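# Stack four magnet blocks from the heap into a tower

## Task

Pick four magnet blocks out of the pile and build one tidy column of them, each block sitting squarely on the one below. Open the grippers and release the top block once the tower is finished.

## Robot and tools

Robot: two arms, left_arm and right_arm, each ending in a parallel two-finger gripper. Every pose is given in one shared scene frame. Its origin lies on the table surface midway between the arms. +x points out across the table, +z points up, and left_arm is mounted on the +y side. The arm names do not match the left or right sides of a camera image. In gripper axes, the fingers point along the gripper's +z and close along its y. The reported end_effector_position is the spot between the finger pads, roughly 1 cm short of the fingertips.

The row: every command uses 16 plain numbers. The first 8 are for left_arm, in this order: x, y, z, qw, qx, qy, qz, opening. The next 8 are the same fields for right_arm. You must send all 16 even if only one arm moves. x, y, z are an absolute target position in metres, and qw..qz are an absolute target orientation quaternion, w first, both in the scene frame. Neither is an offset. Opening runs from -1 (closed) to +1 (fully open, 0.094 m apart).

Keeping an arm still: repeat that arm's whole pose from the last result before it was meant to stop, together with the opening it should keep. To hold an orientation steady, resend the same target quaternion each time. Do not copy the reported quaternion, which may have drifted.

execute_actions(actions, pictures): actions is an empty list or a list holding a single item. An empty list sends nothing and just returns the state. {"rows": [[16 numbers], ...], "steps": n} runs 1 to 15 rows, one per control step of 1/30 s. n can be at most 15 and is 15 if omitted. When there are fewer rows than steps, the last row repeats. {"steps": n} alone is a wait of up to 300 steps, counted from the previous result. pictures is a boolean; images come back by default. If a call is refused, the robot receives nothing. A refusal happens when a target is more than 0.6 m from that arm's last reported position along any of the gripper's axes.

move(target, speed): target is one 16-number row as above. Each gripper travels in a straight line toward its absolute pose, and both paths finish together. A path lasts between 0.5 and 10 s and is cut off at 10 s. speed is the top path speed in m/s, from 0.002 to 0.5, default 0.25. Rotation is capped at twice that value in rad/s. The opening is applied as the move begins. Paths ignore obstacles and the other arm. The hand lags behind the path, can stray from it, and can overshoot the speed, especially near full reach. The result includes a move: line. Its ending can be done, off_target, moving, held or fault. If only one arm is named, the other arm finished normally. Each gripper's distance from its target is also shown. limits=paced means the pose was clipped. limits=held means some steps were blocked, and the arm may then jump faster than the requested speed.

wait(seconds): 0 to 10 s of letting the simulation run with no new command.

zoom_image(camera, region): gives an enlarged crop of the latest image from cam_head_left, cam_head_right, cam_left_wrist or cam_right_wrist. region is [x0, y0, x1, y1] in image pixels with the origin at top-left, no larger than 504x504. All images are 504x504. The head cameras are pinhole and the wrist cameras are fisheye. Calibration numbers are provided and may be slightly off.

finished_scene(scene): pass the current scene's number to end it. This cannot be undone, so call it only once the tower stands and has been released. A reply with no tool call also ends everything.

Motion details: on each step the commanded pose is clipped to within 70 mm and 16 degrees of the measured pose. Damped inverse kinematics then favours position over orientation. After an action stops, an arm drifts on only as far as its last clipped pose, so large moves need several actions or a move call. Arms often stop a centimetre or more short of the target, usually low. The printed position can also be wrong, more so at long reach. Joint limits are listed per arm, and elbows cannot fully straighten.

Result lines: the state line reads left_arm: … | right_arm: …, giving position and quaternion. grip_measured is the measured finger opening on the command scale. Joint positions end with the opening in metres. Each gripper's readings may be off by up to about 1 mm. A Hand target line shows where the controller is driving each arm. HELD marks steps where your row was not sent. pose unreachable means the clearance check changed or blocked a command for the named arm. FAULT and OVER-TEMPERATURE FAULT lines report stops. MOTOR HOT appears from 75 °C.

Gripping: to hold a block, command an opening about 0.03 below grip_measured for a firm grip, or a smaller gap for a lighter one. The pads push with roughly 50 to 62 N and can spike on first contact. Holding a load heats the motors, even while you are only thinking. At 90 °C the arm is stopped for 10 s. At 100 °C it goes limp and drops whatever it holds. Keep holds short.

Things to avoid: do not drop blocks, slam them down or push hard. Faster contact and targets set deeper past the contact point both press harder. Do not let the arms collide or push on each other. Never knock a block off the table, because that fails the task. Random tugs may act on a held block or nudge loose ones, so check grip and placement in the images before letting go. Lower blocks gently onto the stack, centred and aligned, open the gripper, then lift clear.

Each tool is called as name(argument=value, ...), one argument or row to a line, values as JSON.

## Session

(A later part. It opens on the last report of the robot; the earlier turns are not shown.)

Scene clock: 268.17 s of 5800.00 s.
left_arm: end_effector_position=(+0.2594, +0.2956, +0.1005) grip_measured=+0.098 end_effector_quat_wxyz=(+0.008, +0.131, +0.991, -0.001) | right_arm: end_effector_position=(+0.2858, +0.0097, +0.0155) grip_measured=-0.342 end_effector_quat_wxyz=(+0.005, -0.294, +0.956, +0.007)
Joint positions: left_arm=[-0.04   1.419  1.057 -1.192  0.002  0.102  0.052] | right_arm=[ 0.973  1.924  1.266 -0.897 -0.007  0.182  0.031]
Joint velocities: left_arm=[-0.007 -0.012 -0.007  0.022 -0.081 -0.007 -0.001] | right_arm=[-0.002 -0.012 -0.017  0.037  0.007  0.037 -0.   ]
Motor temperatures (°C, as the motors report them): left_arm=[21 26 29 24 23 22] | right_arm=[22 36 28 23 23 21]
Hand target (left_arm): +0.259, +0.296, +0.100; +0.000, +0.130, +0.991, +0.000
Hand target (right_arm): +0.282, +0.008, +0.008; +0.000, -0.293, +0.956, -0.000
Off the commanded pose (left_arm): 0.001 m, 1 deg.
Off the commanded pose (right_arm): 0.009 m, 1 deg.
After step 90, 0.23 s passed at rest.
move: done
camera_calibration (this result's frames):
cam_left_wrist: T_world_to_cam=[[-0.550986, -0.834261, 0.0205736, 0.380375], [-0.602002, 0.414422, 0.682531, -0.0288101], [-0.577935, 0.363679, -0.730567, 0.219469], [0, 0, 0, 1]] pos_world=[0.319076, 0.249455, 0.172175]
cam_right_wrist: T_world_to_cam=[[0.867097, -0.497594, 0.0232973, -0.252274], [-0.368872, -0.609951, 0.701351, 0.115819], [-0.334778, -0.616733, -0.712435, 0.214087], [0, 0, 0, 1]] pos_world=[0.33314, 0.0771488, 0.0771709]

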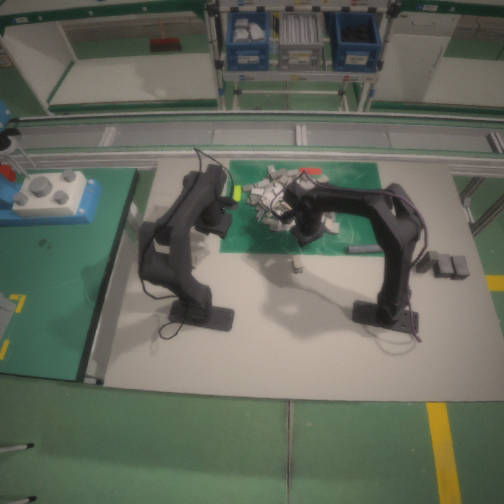

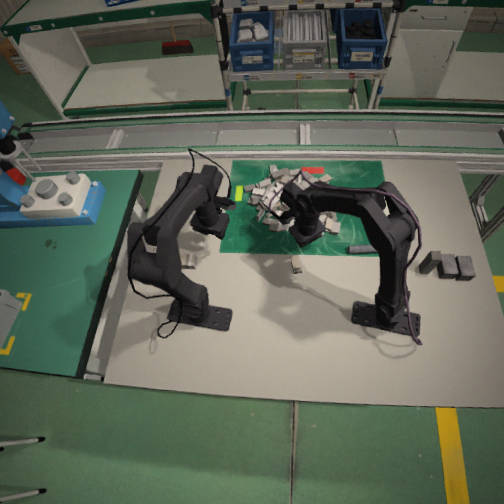

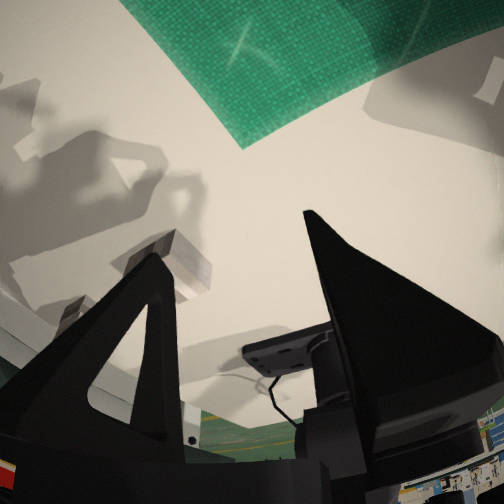

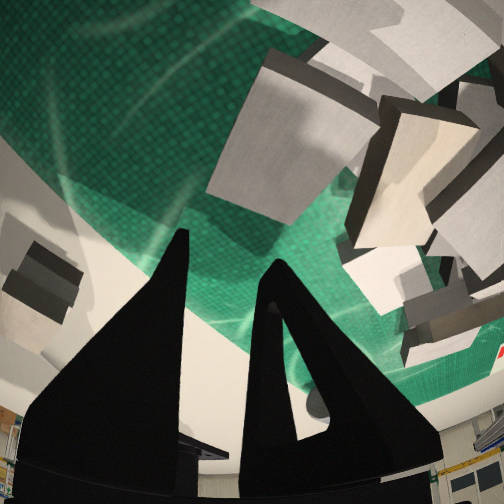

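move(
  target=[0.2595,0.2955,0.10,0,0.1305,0.9914,0,0.1,0.298,0.021,0.014,0,-0.2924,0.9563,0,-0.34],
  speed=0.04,
)

Scene clock: 269.93 s of 5800.00 s.
left_arm: end_effector_position=(+0.2594, +0.2956, +0.1005) grip_measured=+0.098 end_effector_quat_wxyz=(+0.008, +0.131, +0.991, -0.001) | right_arm: end_effector_position=(+0.2978, +0.0215, +0.0141) grip_measured=-0.342 end_effector_quat_wxyz=(+0.006, -0.293, +0.956, +0.007)
Joint positions: left_arm=[-0.04   1.419  1.057 -1.192  0.002  0.102  0.052] | right_arm=[ 0.973  1.982  1.343 -0.913 -0.007  0.184  0.031]
Joint velocities: left_arm=[ 0.002  0.002 -0.012 -0.007 -0.022  0.007 -0.001] | right_arm=[-0.002  0.007  0.002 -0.11  -0.007  0.095 -0.001]
Motor temperatures (°C, as the motors report them): left_arm=[21 26 29 24 23 22] | right_arm=[22 36 28 23 23 21]
Hand target (left_arm): +0.259, +0.296, +0.100; +0.000, +0.130, +0.991, +0.000
Hand target (right_arm): +0.298, +0.021, +0.014; +0.000, -0.293, +0.956, +0.000
Off the commanded pose (left_arm): 0.001 m, 1 deg.
Off the commanded pose (right_arm): 0.001 m, 1 deg.
move: done
camera_calibration (this result's frames):
cam_left_wrist: T_world_to_cam=[[-0.550986, -0.834261, 0.0205736, 0.380375], [-0.602002, 0.414422, 0.682531, -0.0288101], [-0.577935, 0.363679, -0.730567, 0.219469], [0, 0, 0, 1]] pos_world=[0.319076, 0.249455, 0.172175]
cam_right_wrist: T_world_to_cam=[[0.865906, -0.499628, 0.0240717, -0.256373], [-0.371764, -0.610615, 0.699243, 0.129315], [-0.334663, -0.614428, -0.714479, 0.224356], [0, 0, 0, 1]] pos_world=[0.345153, 0.0887211, 0.0760457]

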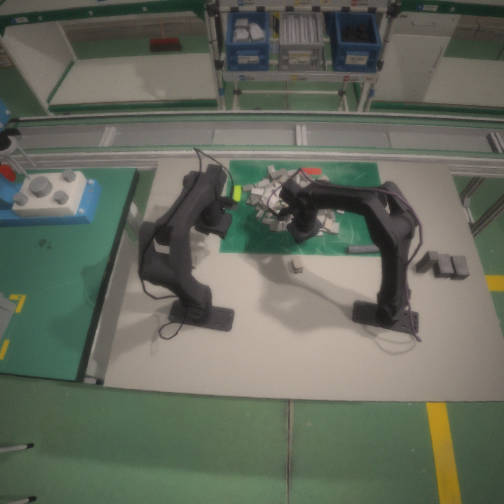

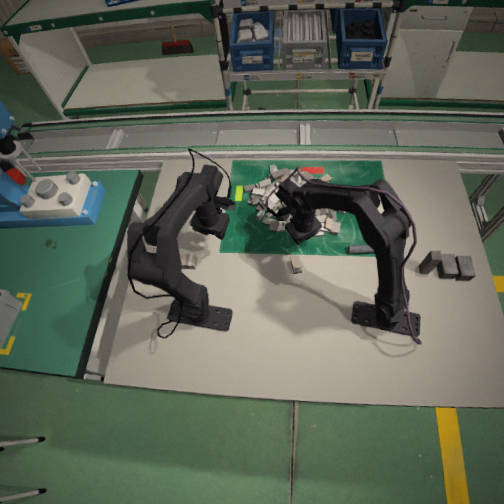

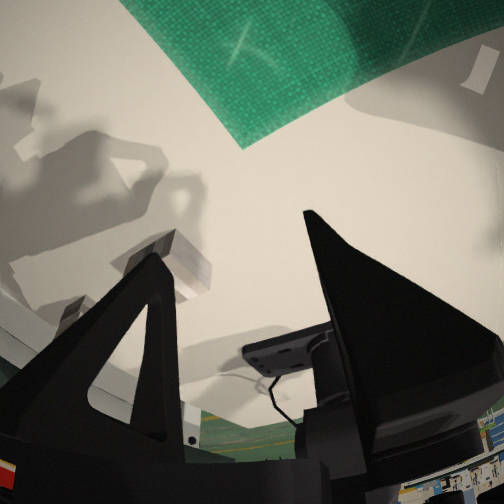

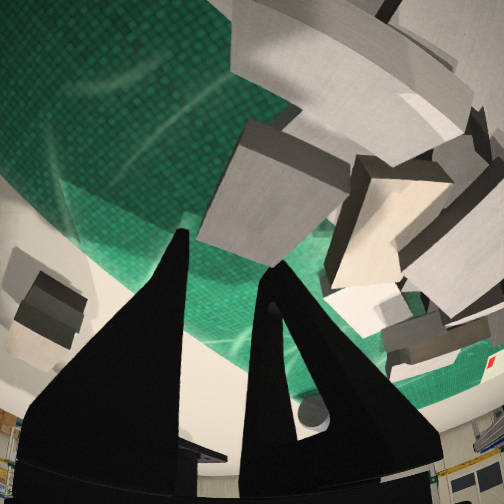

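move(
  target=[0.2595,0.2955,0.10,0,0.1305,0.9914,0,0.1,0.301,0.018,0.014,0,-0.2924,0.9563,0,-0.26],
  speed=0.03,
)

move(
  target=[0.2595,0.2955,0.10,0,0.1305,0.9914,0,0.1,0.320,0.031,0.014,0,-0.2924,0.9563,0,-0.26],
  speed=0.03,
)

Scene clock: 272.50 s of 5800.00 s.
left_arm: end_effector_position=(+0.2594, +0.2956, +0.1005) grip_measured=+0.098 end_effector_quat_wxyz=(+0.008, +0.131, +0.991, -0.001) | right_arm: end_effector_position=(+0.2967, +0.0205, +0.0141) grip_measured=-0.262 end_effector_quat_wxyz=(+0.004, -0.293, +0.956, +0.006)
Joint positions: left_arm=[-0.04   1.419  1.057 -1.192  0.002  0.102  0.052] | right_arm=[ 0.973  1.982  1.343 -0.919 -0.007  0.182  0.035]
Joint velocities: left_arm=[-0.002  0.002 -0.002 -0.066 -0.022 -0.081 -0.   ] | right_arm=[ 0.007  0.017 -0.017  0.022  0.022  0.007 -0.   ]
Motor temperatures (°C, as the motors report them): left_arm=[21 26 29 24 23 22] | right_arm=[22 36 29 23 23 21]
Hand target (left_arm): +0.259, +0.296, +0.100; +0.000, +0.130, +0.991, +0.000
Hand target (right_arm): +0.301, +0.018, +0.014; +0.000, -0.292, +0.956, +0.000
Off the commanded pose (left_arm): 0.001 m, 1 deg.
Off the commanded pose (right_arm): 0.005 m, 1 deg.
move: done
camera_calibration (this result's frames):
cam_left_wrist: T_world_to_cam=[[-0.550986, -0.834261, 0.0205736, 0.380375], [-0.602002, 0.414422, 0.682531, -0.0288101], [-0.577935, 0.363679, -0.730567, 0.219469], [0, 0, 0, 1]] pos_world=[0.319076, 0.249455, 0.172175]
cam_right_wrist: T_world_to_cam=[[0.866957, -0.497876, 0.0224728, -0.256294], [-0.367573, -0.608308, 0.703457, 0.126928], [-0.336564, -0.618128, -0.710382, 0.223906], [0, 0, 0, 1]] pos_world=[0.34421, 0.0880115, 0.0755298]

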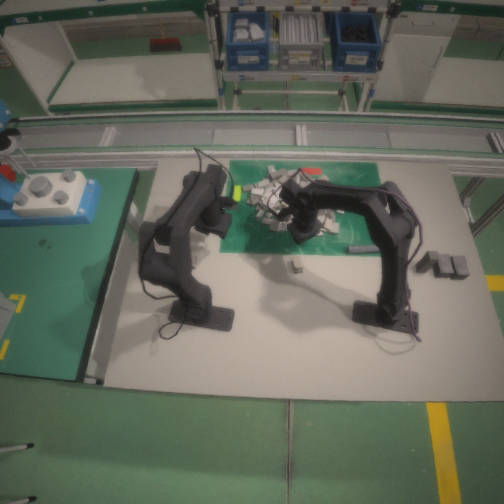

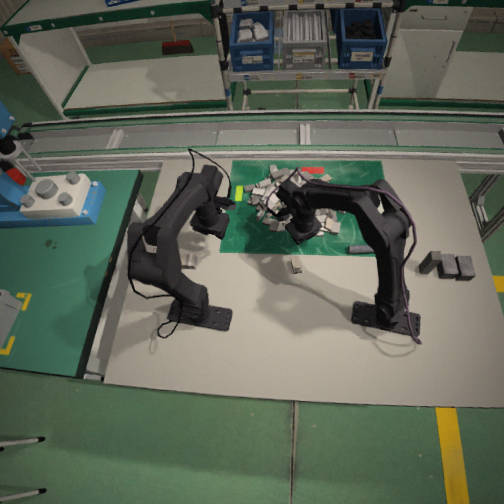

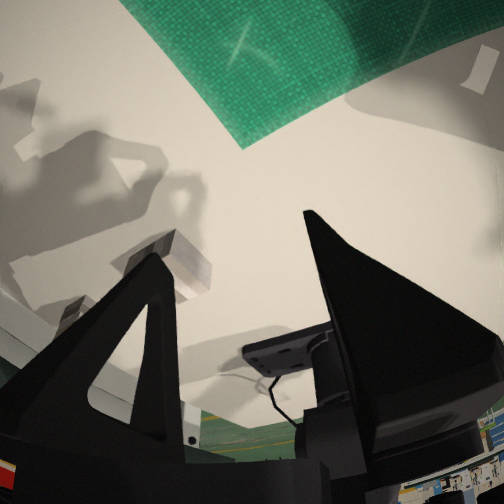

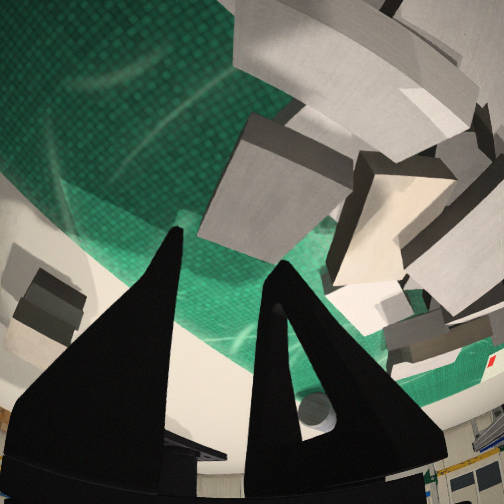

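Scene clock: 273.57 s of 5800.00 s.
left_arm: end_effector_position=(+0.2594, +0.2956, +0.1005) grip_measured=+0.098 end_effector_quat_wxyz=(+0.008, +0.131, +0.991, -0.001) | right_arm: end_effector_position=(+0.3144, +0.0335, +0.0147) grip_measured=-0.262 end_effector_quat_wxyz=(+0.002, -0.293, +0.956, +0.005)
Joint positions: left_arm=[-0.04   1.419  1.057 -1.192  0.002  0.102  0.052] | right_arm=[ 0.964  2.062  1.464 -0.965 -0.008  0.174  0.035]
Joint velocities: left_arm=[-0.007 -0.002 -0.032 -0.081 -0.051 -0.007  0.001] | right_arm=[ 0.002  0.007  0.032 -0.022 -0.007  0.022 -0.   ]
Motor temperatures (°C, as the motors report them): left_arm=[21 26 29 24 23 22] | right_arm=[22 36 29 23 23 21]
Hand target (left_arm): +0.259, +0.296, +0.100; +0.000, +0.130, +0.991, +0.000
Hand target (right_arm): +0.320, +0.031, +0.014; +0.000, -0.292, +0.956, +0.001
Off the commanded pose (left_arm): 0.001 m, 1 deg.
Off the commanded pose (right_arm): 0.006 m, 1 deg.
move: done
camera_calibration (this result's frames):
cam_left_wrist: T_world_to_cam=[[-0.550986, -0.834261, 0.0205736, 0.380375], [-0.602002, 0.414422, 0.682531, -0.0288101], [-0.577935, 0.363679, -0.730567, 0.219469], [0, 0, 0, 1]] pos_world=[0.319076, 0.249455, 0.172175]
cam_right_wrist: T_world_to_cam=[[0.866852, -0.498151, 0.0203287, -0.265108], [-0.365193, -0.606671, 0.706105, 0.140137], [-0.339414, -0.619512, -0.707816, 0.239235], [0, 0, 0, 1]] pos_world=[0.362186, 0.101162, 0.0757717]

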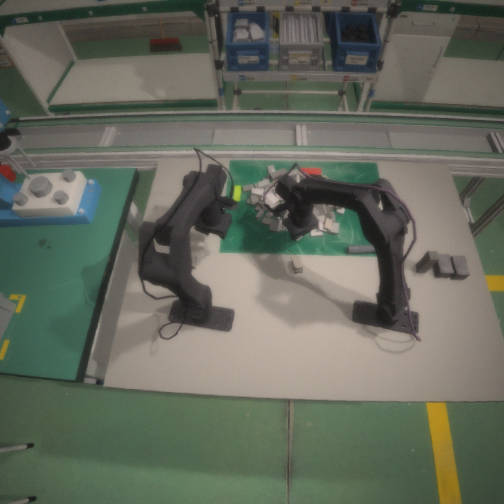

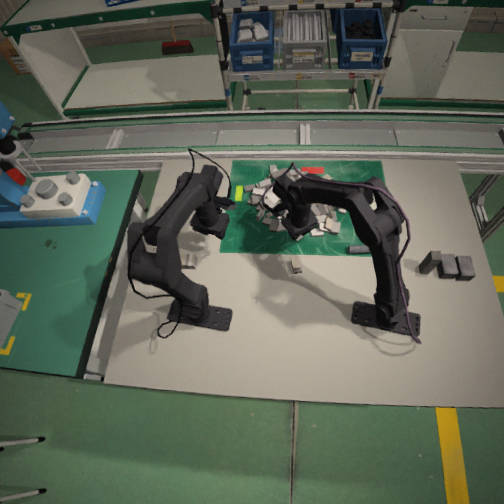

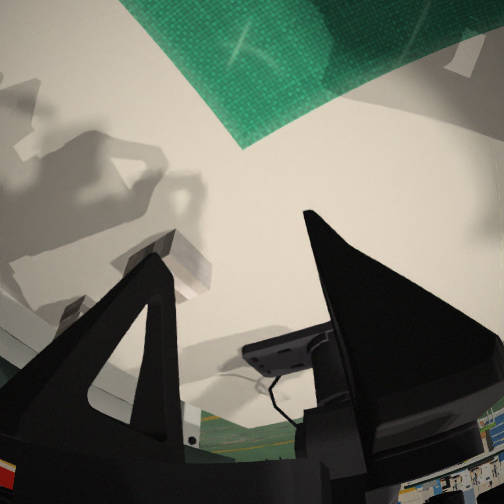

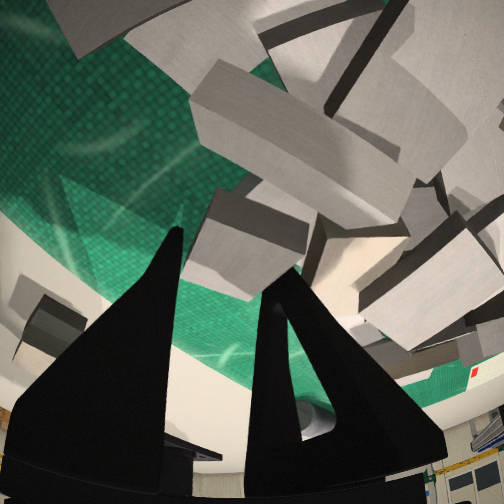

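Straddled. Close and drag out.

move(
  target=[0.2595,0.2955,0.10,0,0.1305,0.9914,0,0.1,0.3145,0.0335,0.012,0,-0.2924,0.9563,0,-0.5],
  speed=0.02,
)

move(
  target=[0.2595,0.2955,0.10,0,0.1305,0.9914,0,0.1,0.283,0.022,0.016,0,-0.2924,0.9563,0,-0.5],
  speed=0.04,
)

Scene clock: 275.43 s of 5800.00 s.
left_arm: end_effector_position=(+0.2594, +0.2956, +0.1005) grip_measured=+0.098 end_effector_quat_wxyz=(+0.008, +0.131, +0.991, -0.001) | right_arm: end_effector_position=(+0.3144, +0.0335, +0.0148) grip_measured=-0.462 end_effector_quat_wxyz=(+0.002, -0.294, +0.956, +0.005)
Joint positions: left_arm=[-0.04   1.419  1.057 -1.192  0.002  0.102  0.052] | right_arm=[ 0.964  2.062  1.464 -0.966 -0.008  0.173  0.025]
Joint velocities: left_arm=[ 0.007  0.002 -0.007 -0.037 -0.081 -0.022  0.   ] | right_arm=[ 0.002  0.017 -0.007  0.007  0.037  0.051 -0.001]
Motor temperatures (°C, as the motors report them): left_arm=[21 26 29 24 23 22] | right_arm=[22 36 29 23 23 21]
Hand target (left_arm): +0.259, +0.296, +0.100; +0.000, +0.130, +0.991, +0.000
Hand target (right_arm): +0.314, +0.033, +0.012; +0.000, -0.292, +0.956, +0.000
Off the commanded pose (left_arm): 0.001 m, 1 deg.
Off the commanded pose (right_arm): 0.003 m, 1 deg.
move: done
camera_calibration (this result's frames):
cam_left_wrist: T_world_to_cam=[[-0.550986, -0.834261, 0.0205736, 0.380375], [-0.602002, 0.414422, 0.682531, -0.0288101], [-0.577935, 0.363679, -0.730567, 0.219469], [0, 0, 0, 1]] pos_world=[0.319076, 0.249455, 0.172175]
cam_right_wrist: T_world_to_cam=[[0.867427, -0.497154, 0.0202343, -0.265305], [-0.364314, -0.606902, 0.706361, 0.13976], [-0.33889, -0.620088, -0.707563, 0.239107], [0, 0, 0, 1]] pos_world=[0.36208, 0.10119, 0.0758308]

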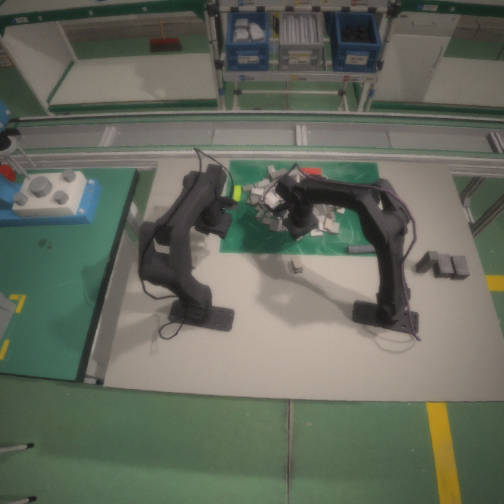

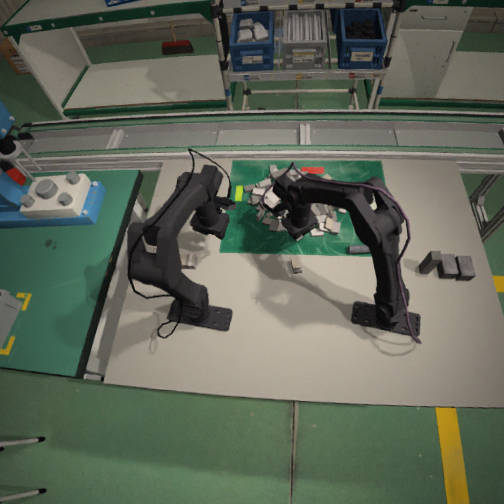

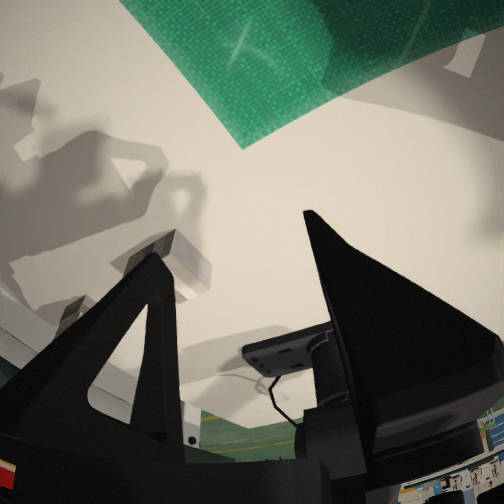

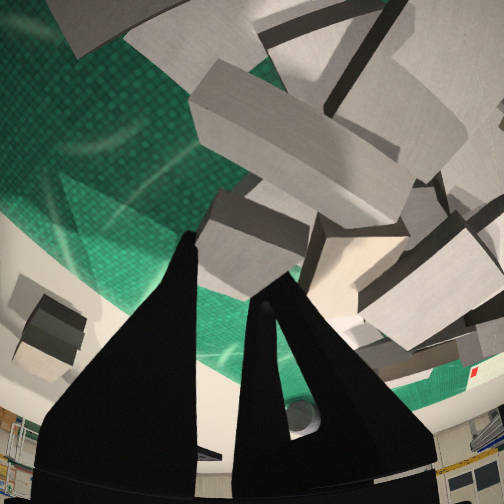

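Scene clock: 276.57 s of 5800.00 s.
left_arm: end_effector_position=(+0.2594, +0.2956, +0.1005) grip_measured=+0.098 end_effector_quat_wxyz=(+0.008, +0.131, +0.991, -0.001) | right_arm: end_effector_position=(+0.2839, +0.0207, +0.0142) grip_measured=-0.462 end_effector_quat_wxyz=(-0.009, -0.293, +0.956, -0.001)
Joint positions: left_arm=[-0.04   1.419  1.057 -1.192  0.002  0.102  0.052] | right_arm=[ 0.998  1.977  1.335 -0.946 -0.008  0.209  0.025]
Joint velocities: left_arm=[-0.012  0.002 -0.002 -0.051 -0.007 -0.037  0.   ] | right_arm=[-0.002 -0.002 -0.002  0.022  0.007 -0.007 -0.001]
Motor temperatures (°C, as the motors report them): left_arm=[21 26 29 24 23 22] | right_arm=[22 36 29 23 23 21]
Hand target (left_arm): +0.259, +0.296, +0.100; +0.000, +0.130, +0.991, +0.000
Hand target (right_arm): +0.283, +0.021, +0.016; -0.000, -0.292, +0.956, -0.001
Off the commanded pose (left_arm): 0.001 m, 1 deg.
Off the commanded pose (right_arm): 0.002 m, 1 deg.
move: done
camera_calibration (this result's frames):
cam_left_wrist: T_world_to_cam=[[-0.550986, -0.834261, 0.0205736, 0.380375], [-0.602002, 0.414422, 0.682531, -0.0288101], [-0.577935, 0.363679, -0.730567, 0.219469], [0, 0, 0, 1]] pos_world=[0.319076, 0.249455, 0.172175]
cam_right_wrist: T_world_to_cam=[[0.866966, -0.498164, 0.0142377, -0.244969], [-0.352843, -0.593384, 0.723462, 0.11752], [-0.351954, -0.632241, -0.690217, 0.224122], [0, 0, 0, 1]] pos_world=[0.332727, 0.0893991, 0.0731593]

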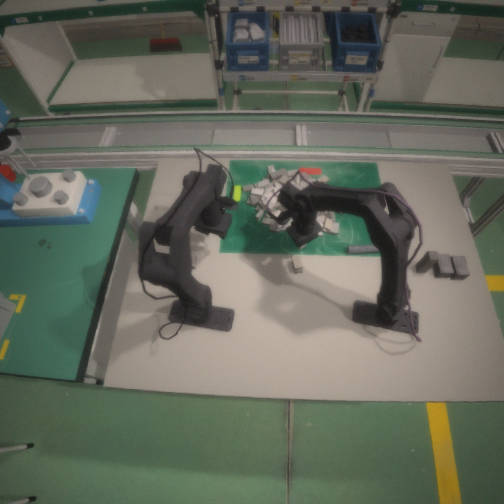

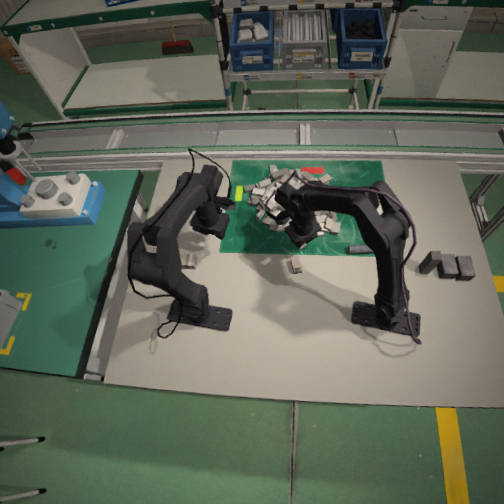

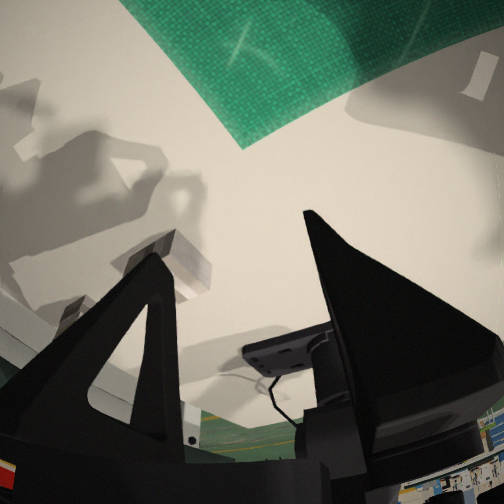

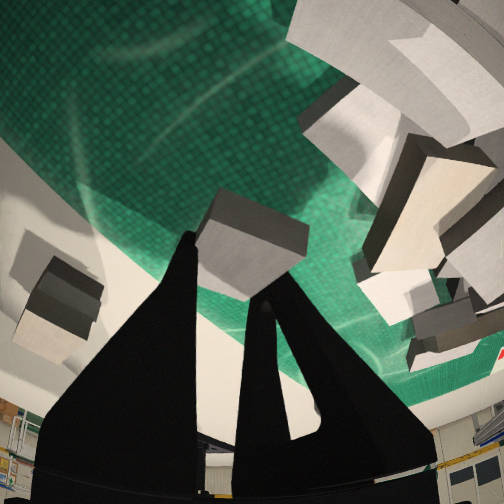

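move(
  target=[0.2595,0.2955,0.10,0,0.1305,0.9914,0,0.1,0.284,0.0207,0.012,0,-0.2924,0.9563,0,-0.25],
  speed=0.02,
)

move(
  target=[0.2595,0.2955,0.10,0,0.1305,0.9914,0,0.1,0.295,0.025,0.009,0,-0.2924,0.9563,0,-0.25],
  speed=0.03,
)

Scene clock: 279.70 s of 5800.00 s.
left_arm: end_effector_position=(+0.2594, +0.2956, +0.1005) grip_measured=+0.098 end_effector_quat_wxyz=(+0.008, +0.131, +0.991, -0.001) | right_arm: end_effector_position=(+0.2869, +0.0238, +0.0141) grip_measured=-0.252 end_effector_quat_wxyz=(-0.002, -0.292, +0.956, +0.004)
Joint positions: left_arm=[-0.04   1.419  1.057 -1.192  0.002  0.102  0.052] | right_arm=[ 0.998  1.977  1.335 -0.929 -0.008  0.21   0.035]
Joint velocities: left_arm=[-0.012  0.007 -0.007  0.007 -0.007 -0.022 -0.001] | right_arm=[-0.017  0.007 -0.022  0.051 -0.066 -0.022  0.   ]
Motor temperatures (°C, as the motors report them): left_arm=[21 26 29 24 23 22] | right_arm=[22 36 28 23 23 21]
Hand target (left_arm): +0.259, +0.296, +0.100; +0.000, +0.130, +0.991, +0.000
Hand target (right_arm): +0.284, +0.021, +0.012; -0.000, -0.292, +0.956, -0.000
Off the commanded pose (left_arm): 0.001 m, 1 deg.
Off the commanded pose (right_arm): 0.005 m, 0 deg.
move: done
camera_calibration (this result's frames):
cam_left_wrist: T_world_to_cam=[[-0.550986, -0.834261, 0.0205736, 0.380375], [-0.602002, 0.414422, 0.682531, -0.0288101], [-0.577935, 0.363679, -0.730567, 0.219469], [0, 0, 0, 1]] pos_world=[0.319076, 0.249455, 0.172175]
cam_right_wrist: T_world_to_cam=[[0.866196, -0.499362, 0.0185008, -0.24584], [-0.362268, -0.602029, 0.711564, 0.123559], [-0.34419, -0.623056, -0.702377, 0.224871], [0, 0, 0, 1]] pos_world=[0.335106, 0.0917302, 0.0745721]

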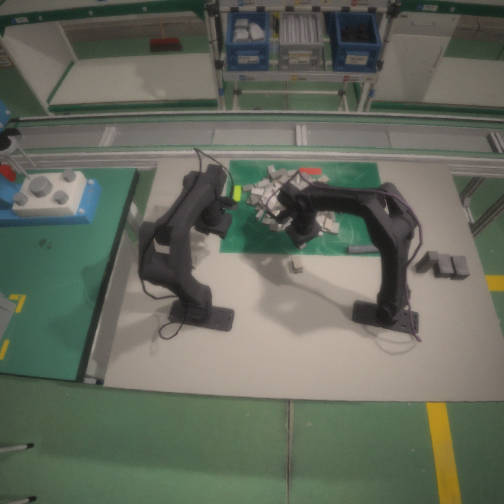

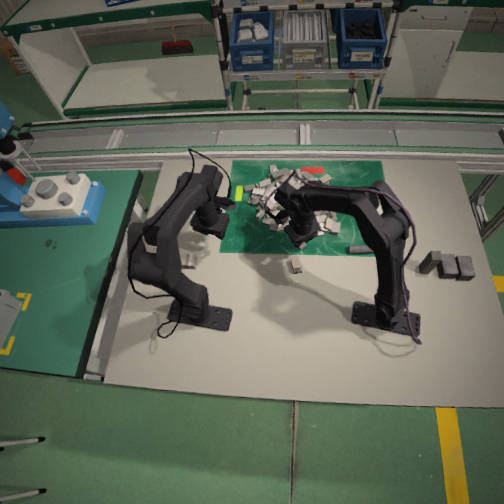

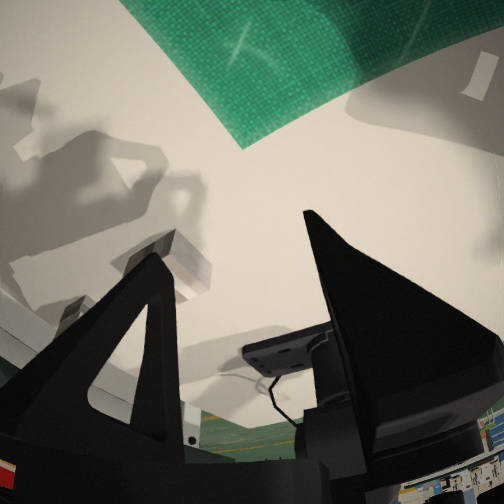

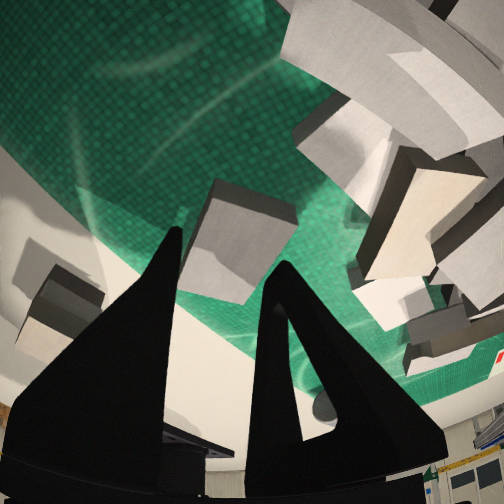

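Scene clock: 280.47 s of 5800.00 s.
left_arm: end_effector_position=(+0.2594, +0.2956, +0.1005) grip_measured=+0.098 end_effector_quat_wxyz=(+0.008, +0.131, +0.991, -0.001) | right_arm: end_effector_position=(+0.2856, +0.0225, +0.0084) grip_measured=-0.252 end_effector_quat_wxyz=(-0.009, -0.293, +0.956, -0.001)
Joint positions: left_arm=[-0.04   1.419  1.057 -1.192  0.002  0.102  0.052] | right_arm=[ 0.998  1.994  1.335 -0.929 -0.008  0.208  0.035]
Joint velocities: left_arm=[-0.007 -0.002 -0.017  0.037 -0.022 -0.007 -0.   ] | right_arm=[-0.007 -0.022 -0.022 -0.022 -0.066  0.037 -0.   ]
Motor temperatures (°C, as the motors report them): left_arm=[21 26 29 24 23 22] | right_arm=[22 36 29 23 23 21]
Hand target (left_arm): +0.259, +0.296, +0.100; +0.000, +0.130, +0.991, +0.000
Hand target (right_arm): +0.295, +0.025, +0.009; -0.000, -0.292, +0.956, +0.000
Off the commanded pose (left_arm): 0.001 m, 1 deg.
Off the commanded pose (right_arm): 0.010 m, 1 deg.
move: done
camera_calibration (this result's frames):
cam_left_wrist: T_world_to_cam=[[-0.550986, -0.834261, 0.0205736, 0.380375], [-0.602002, 0.414422, 0.682531, -0.0288101], [-0.577935, 0.363679, -0.730567, 0.219469], [0, 0, 0, 1]] pos_world=[0.319076, 0.249455, 0.172175]
cam_right_wrist: T_world_to_cam=[[0.867342, -0.497506, 0.0143195, -0.245621], [-0.352578, -0.593861, 0.7232, 0.123343], [-0.351293, -0.63231, -0.69049, 0.221695], [0, 0, 0, 1]] pos_world=[0.334406, 0.0912305, 0.0673939]

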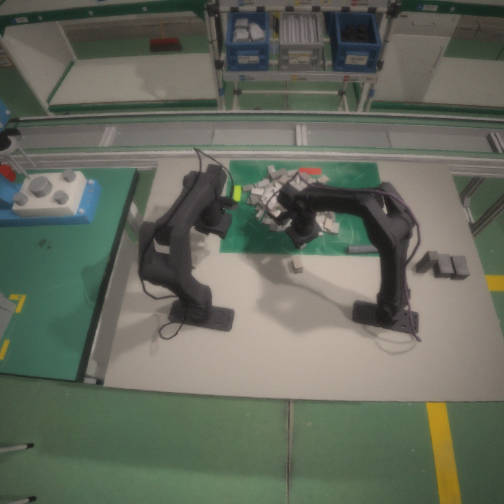

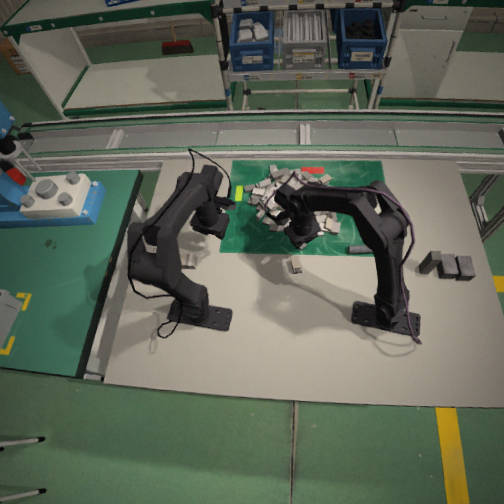

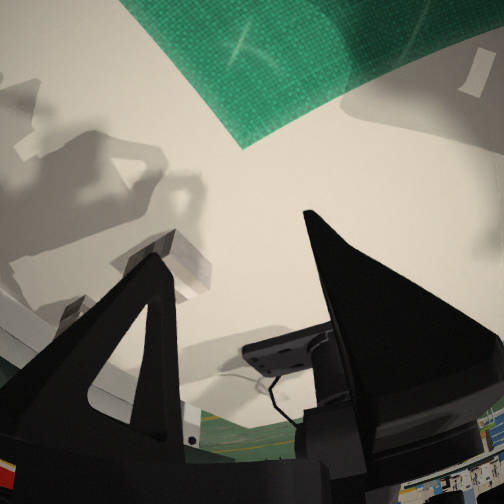

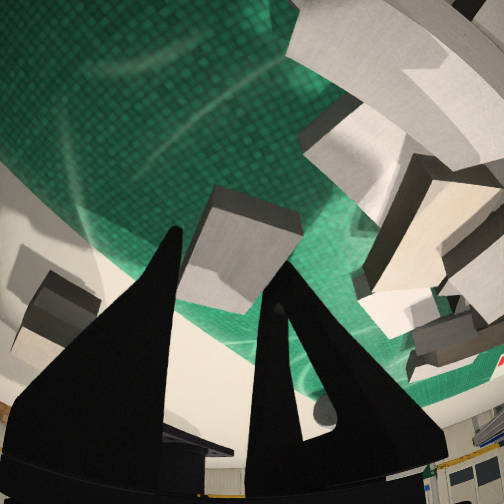

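It was tilted and has settled flat. Raise slightly and advance.

move(
  target=[0.2595,0.2955,0.10,0,0.1305,0.9914,0,0.1,0.298,0.027,0.014,0,-0.2924,0.9563,0,-0.25],
  speed=0.03,
)

Scene clock: 282.27 s of 5800.00 s.
left_arm: end_effector_position=(+0.2594, +0.2956, +0.1005) grip_measured=+0.098 end_effector_quat_wxyz=(+0.008, +0.131, +0.991, -0.001) | right_arm: end_effector_position=(+0.2943, +0.0293, +0.0157) grip_measured=-0.252 end_effector_quat_wxyz=(+0.004, -0.292, +0.956, +0.007)
Joint positions: left_arm=[-0.04   1.419  1.057 -1.192  0.002  0.102  0.052] | right_arm=[ 0.994  1.994  1.367 -0.929 -0.008  0.206  0.035]
Joint velocities: left_arm=[ 0.002  0.007 -0.007  0.037  0.037 -0.007  0.   ] | right_arm=[ 0.007 -0.007 -0.002 -0.066 -0.037 -0.037 -0.   ]
Motor temperatures (°C, as the motors report them): left_arm=[21 26 29 24 23 22] | right_arm=[22 36 29 23 23 21]
Hand target (left_arm): +0.259, +0.296, +0.100; +0.000, +0.130, +0.991, +0.000
Hand target (right_arm): +0.298, +0.027, +0.014; +0.000, -0.292, +0.956, +0.000
Off the commanded pose (left_arm): 0.001 m, 1 deg.
Off the commanded pose (right_arm): 0.005 m, 1 deg.
move: done
camera_calibration (this result's frames):
cam_left_wrist: T_world_to_cam=[[-0.550986, -0.834261, 0.0205736, 0.380375], [-0.602002, 0.414422, 0.682531, -0.0288101], [-0.577935, 0.363679, -0.730567, 0.219469], [0, 0, 0, 1]] pos_world=[0.319076, 0.249455, 0.172175]
cam_right_wrist: T_world_to_cam=[[0.865806, -0.499898, 0.0219731, -0.249474], [-0.369467, -0.609056, 0.701816, 0.130887], [-0.337453, -0.615754, -0.71202, 0.229882], [0, 0, 0, 1]] pos_world=[0.341929, 0.0965566, 0.0773036]

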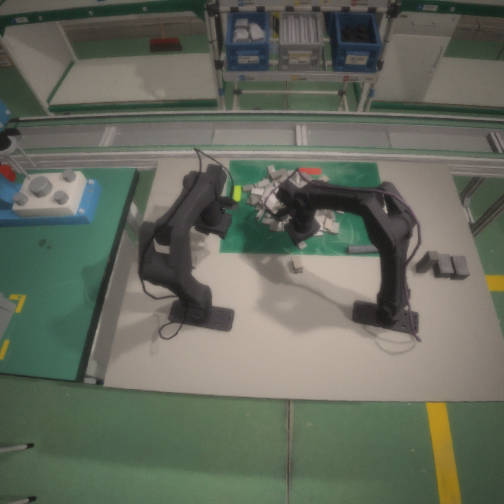

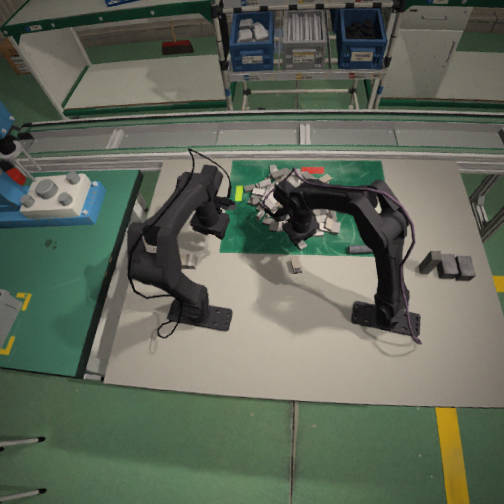

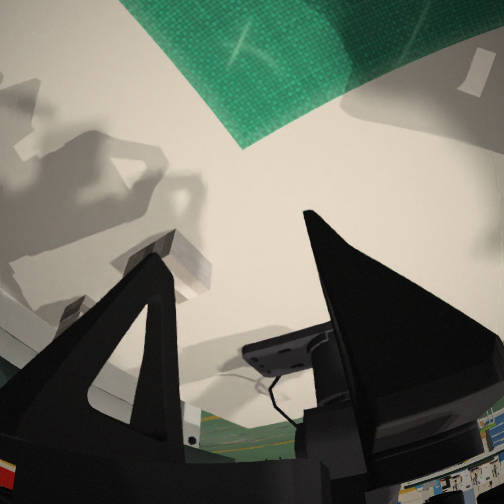

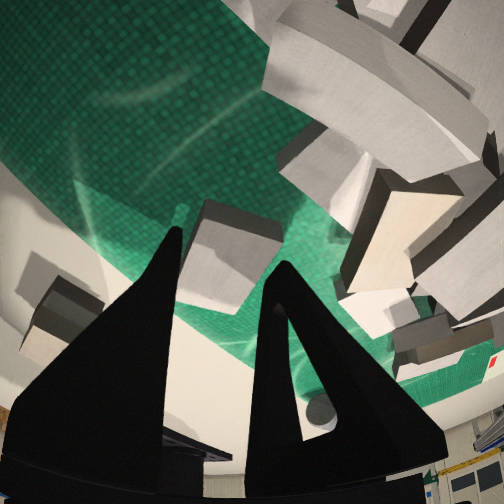

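Roughly centred. Lower a few mm, then close.

move(
  target=[0.2595,0.2955,0.10,0,0.1305,0.9914,0,0.1,0.296,0.029,0.009,0,-0.2924,0.9563,0,-0.25],
  speed=0.015,
)

execute_actions(
  actions=[
    {"rows":[[0.2595,0.2955,0.10,0,0.1305,0.9914,0,0.1,0.295,0.029,0.012,0,-0.2924,0.9563,0,-0.5]],"steps":15},
  ],
)

Scene clock: 284.37 s of 5800.00 s.
left_arm: end_effector_position=(+0.2594, +0.2956, +0.1005) grip_measured=+0.098 end_effector_quat_wxyz=(+0.008, +0.131, +0.991, -0.001) | right_arm: end_effector_position=(+0.2935, +0.0284, +0.0116) grip_measured=-0.252 end_effector_quat_wxyz=(-0.001, -0.292, +0.956, +0.004)
Joint positions: left_arm=[-0.04   1.419  1.057 -1.192  0.002  0.102  0.052] | right_arm=[ 0.994  2.006  1.367 -0.929 -0.008  0.206  0.035]
Joint velocities: left_arm=[-0.002  0.017 -0.012 -0.022  0.037 -0.11   0.   ] | right_arm=[-0.007 -0.007 -0.007 -0.022  0.051  0.022 -0.001]
Motor temperatures (°C, as the motors report them): left_arm=[21 26 29 24 23 22] | right_arm=[22 36 29 23 23 21]
Hand target (left_arm): +0.259, +0.296, +0.100; +0.000, +0.130, +0.991, +0.000
Hand target (right_arm): +0.296, +0.029, +0.009; +0.000, -0.292, +0.956, +0.000
Off the commanded pose (left_arm): 0.001 m, 1 deg.
Off the commanded pose (right_arm): 0.004 m, 0 deg.
move: done
camera_calibration (this result's frames):
cam_left_wrist: T_world_to_cam=[[-0.550986, -0.834261, 0.0205736, 0.380375], [-0.602002, 0.414422, 0.682531, -0.0288101], [-0.577935, 0.363679, -0.730567, 0.219469], [0, 0, 0, 1]] pos_world=[0.319076, 0.249455, 0.172175]
cam_right_wrist: T_world_to_cam=[[0.865975, -0.499724, 0.0190714, -0.2491], [-0.363647, -0.603071, 0.709976, 0.130912], [-0.34329, -0.621757, -0.703968, 0.227927], [0, 0, 0, 1]] pos_world=[0.341566, 0.0961834, 0.0722593]

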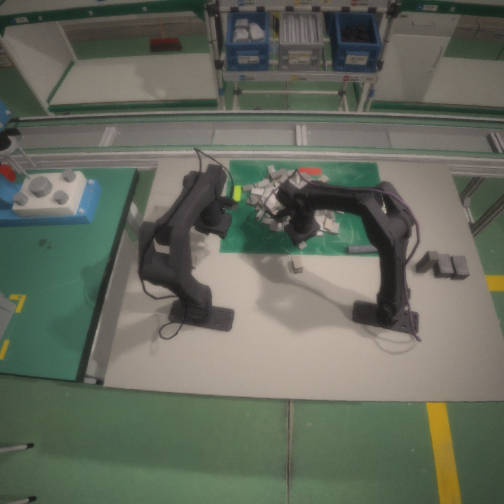

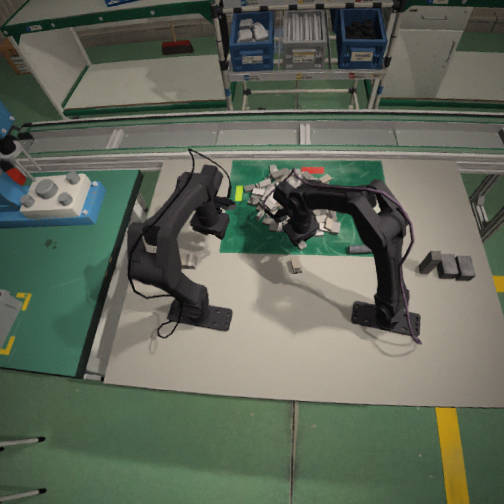

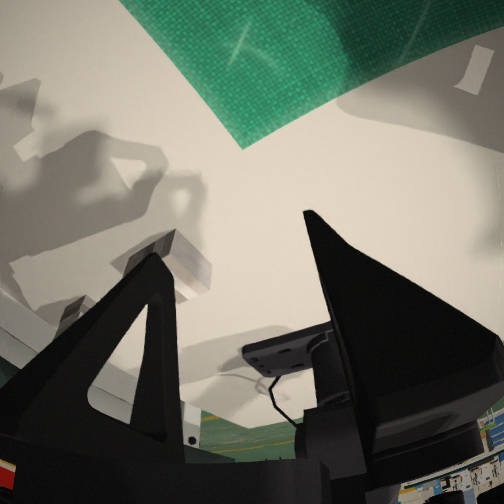

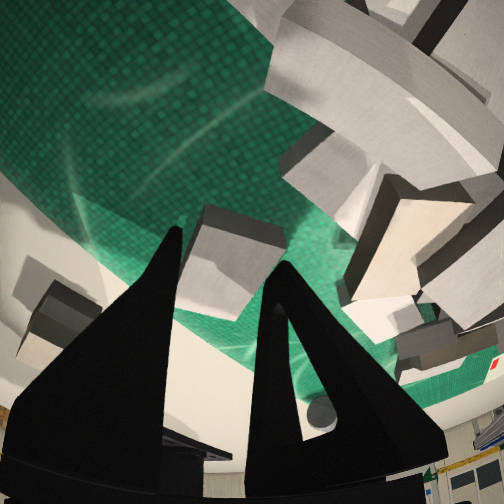

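Scene clock: 284.87 s of 5800.00 s.
left_arm: end_effector_position=(+0.2594, +0.2956, +0.1005) grip_measured=+0.098 end_effector_quat_wxyz=(+0.008, +0.131, +0.991, -0.001) | right_arm: end_effector_position=(+0.2935, +0.0283, +0.0116) grip_measured=-0.467 end_effector_quat_wxyz=(-0.001, -0.292, +0.956, +0.004)
Joint positions: left_arm=[-0.04   1.419  1.057 -1.192  0.002  0.102  0.052] | right_arm=[ 0.994  2.006  1.367 -0.929 -0.007  0.206  0.025]
Joint velocities: left_arm=[ 0.002 -0.012  0.007 -0.007 -0.007  0.051 -0.001] | right_arm=[ 0.002 -0.007 -0.022  0.007  0.022  0.022  0.   ]
Motor temperatures (°C, as the motors report them): left_arm=[21 26 29 24 23 22] | right_arm=[22 36 29 23 23 21]
Hand target (left_arm): +0.259, +0.296, +0.100; +0.000, +0.130, +0.991, +0.000
Hand target (right_arm): +0.295, +0.029, +0.012; +0.000, -0.292, +0.956, +0.000
Off the commanded pose (left_arm): 0.001 m, 1 deg.
Off the commanded pose (right_arm): 0.002 m, 0 deg.
Steps of this call (steps 1 to 15: all 15 steps of this action). Readings (end_effector_position):
1: left_arm (+0.2594, +0.2956, +0.1005) | right_arm (+0.2935, +0.0284, +0.0116)
2: left_arm (+0.2594, +0.2956, +0.1005) | right_arm (+0.2935, +0.0283, +0.0116)
4: left_arm (+0.2594, +0.2956, +0.1005) | right_arm (+0.2935, +0.0283, +0.0116)
8: left_arm (+0.2594, +0.2956, +0.1005) | right_arm (+0.2935, +0.0283, +0.0116)
15: the state above
camera_calibration (this result's frames):
cam_left_wrist: T_world_to_cam=[[-0.550986, -0.834261, 0.0205736, 0.380375], [-0.602002, 0.414422, 0.682531, -0.0288101], [-0.577935, 0.363679, -0.730567, 0.219469], [0, 0, 0, 1]] pos_world=[0.319076, 0.249455, 0.172175]
cam_right_wrist: T_world_to_cam=[[0.865969, -0.499719, 0.0194412, -0.249169], [-0.363842, -0.602882, 0.710037, 0.130953], [-0.343098, -0.621944, -0.703896, 0.227862], [0, 0, 0, 1]] pos_world=[0.341598, 0.0961521, 0.0722539]

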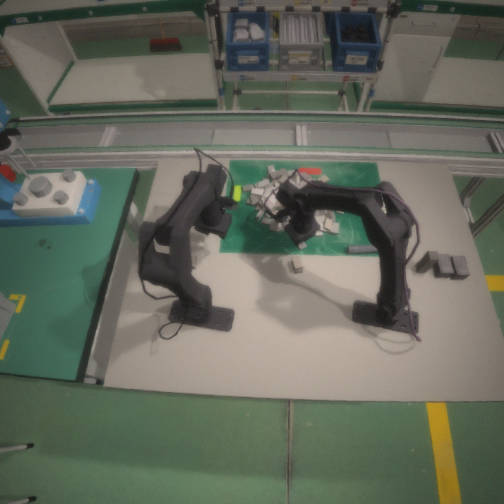

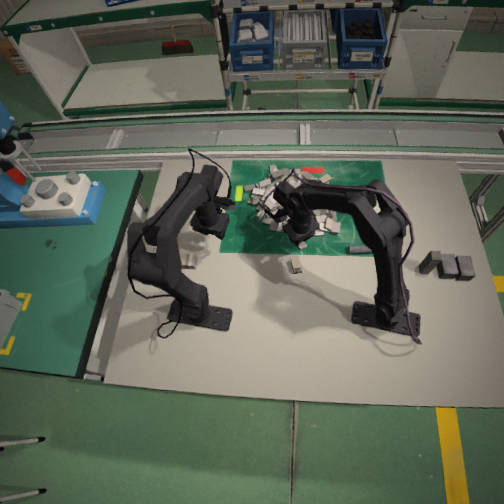

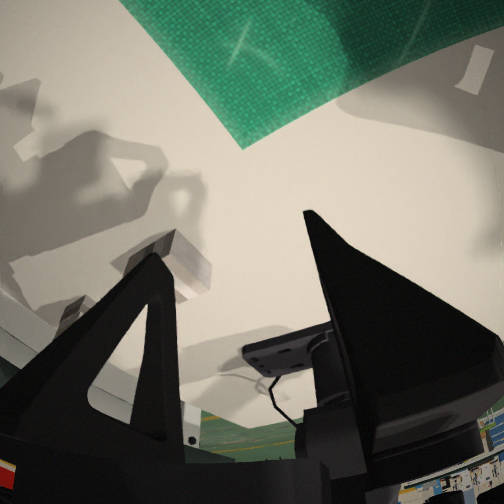

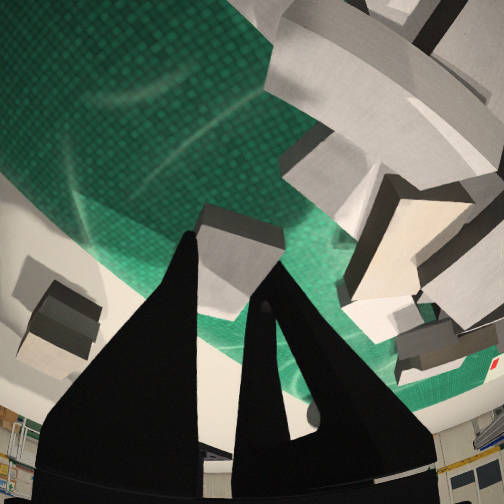

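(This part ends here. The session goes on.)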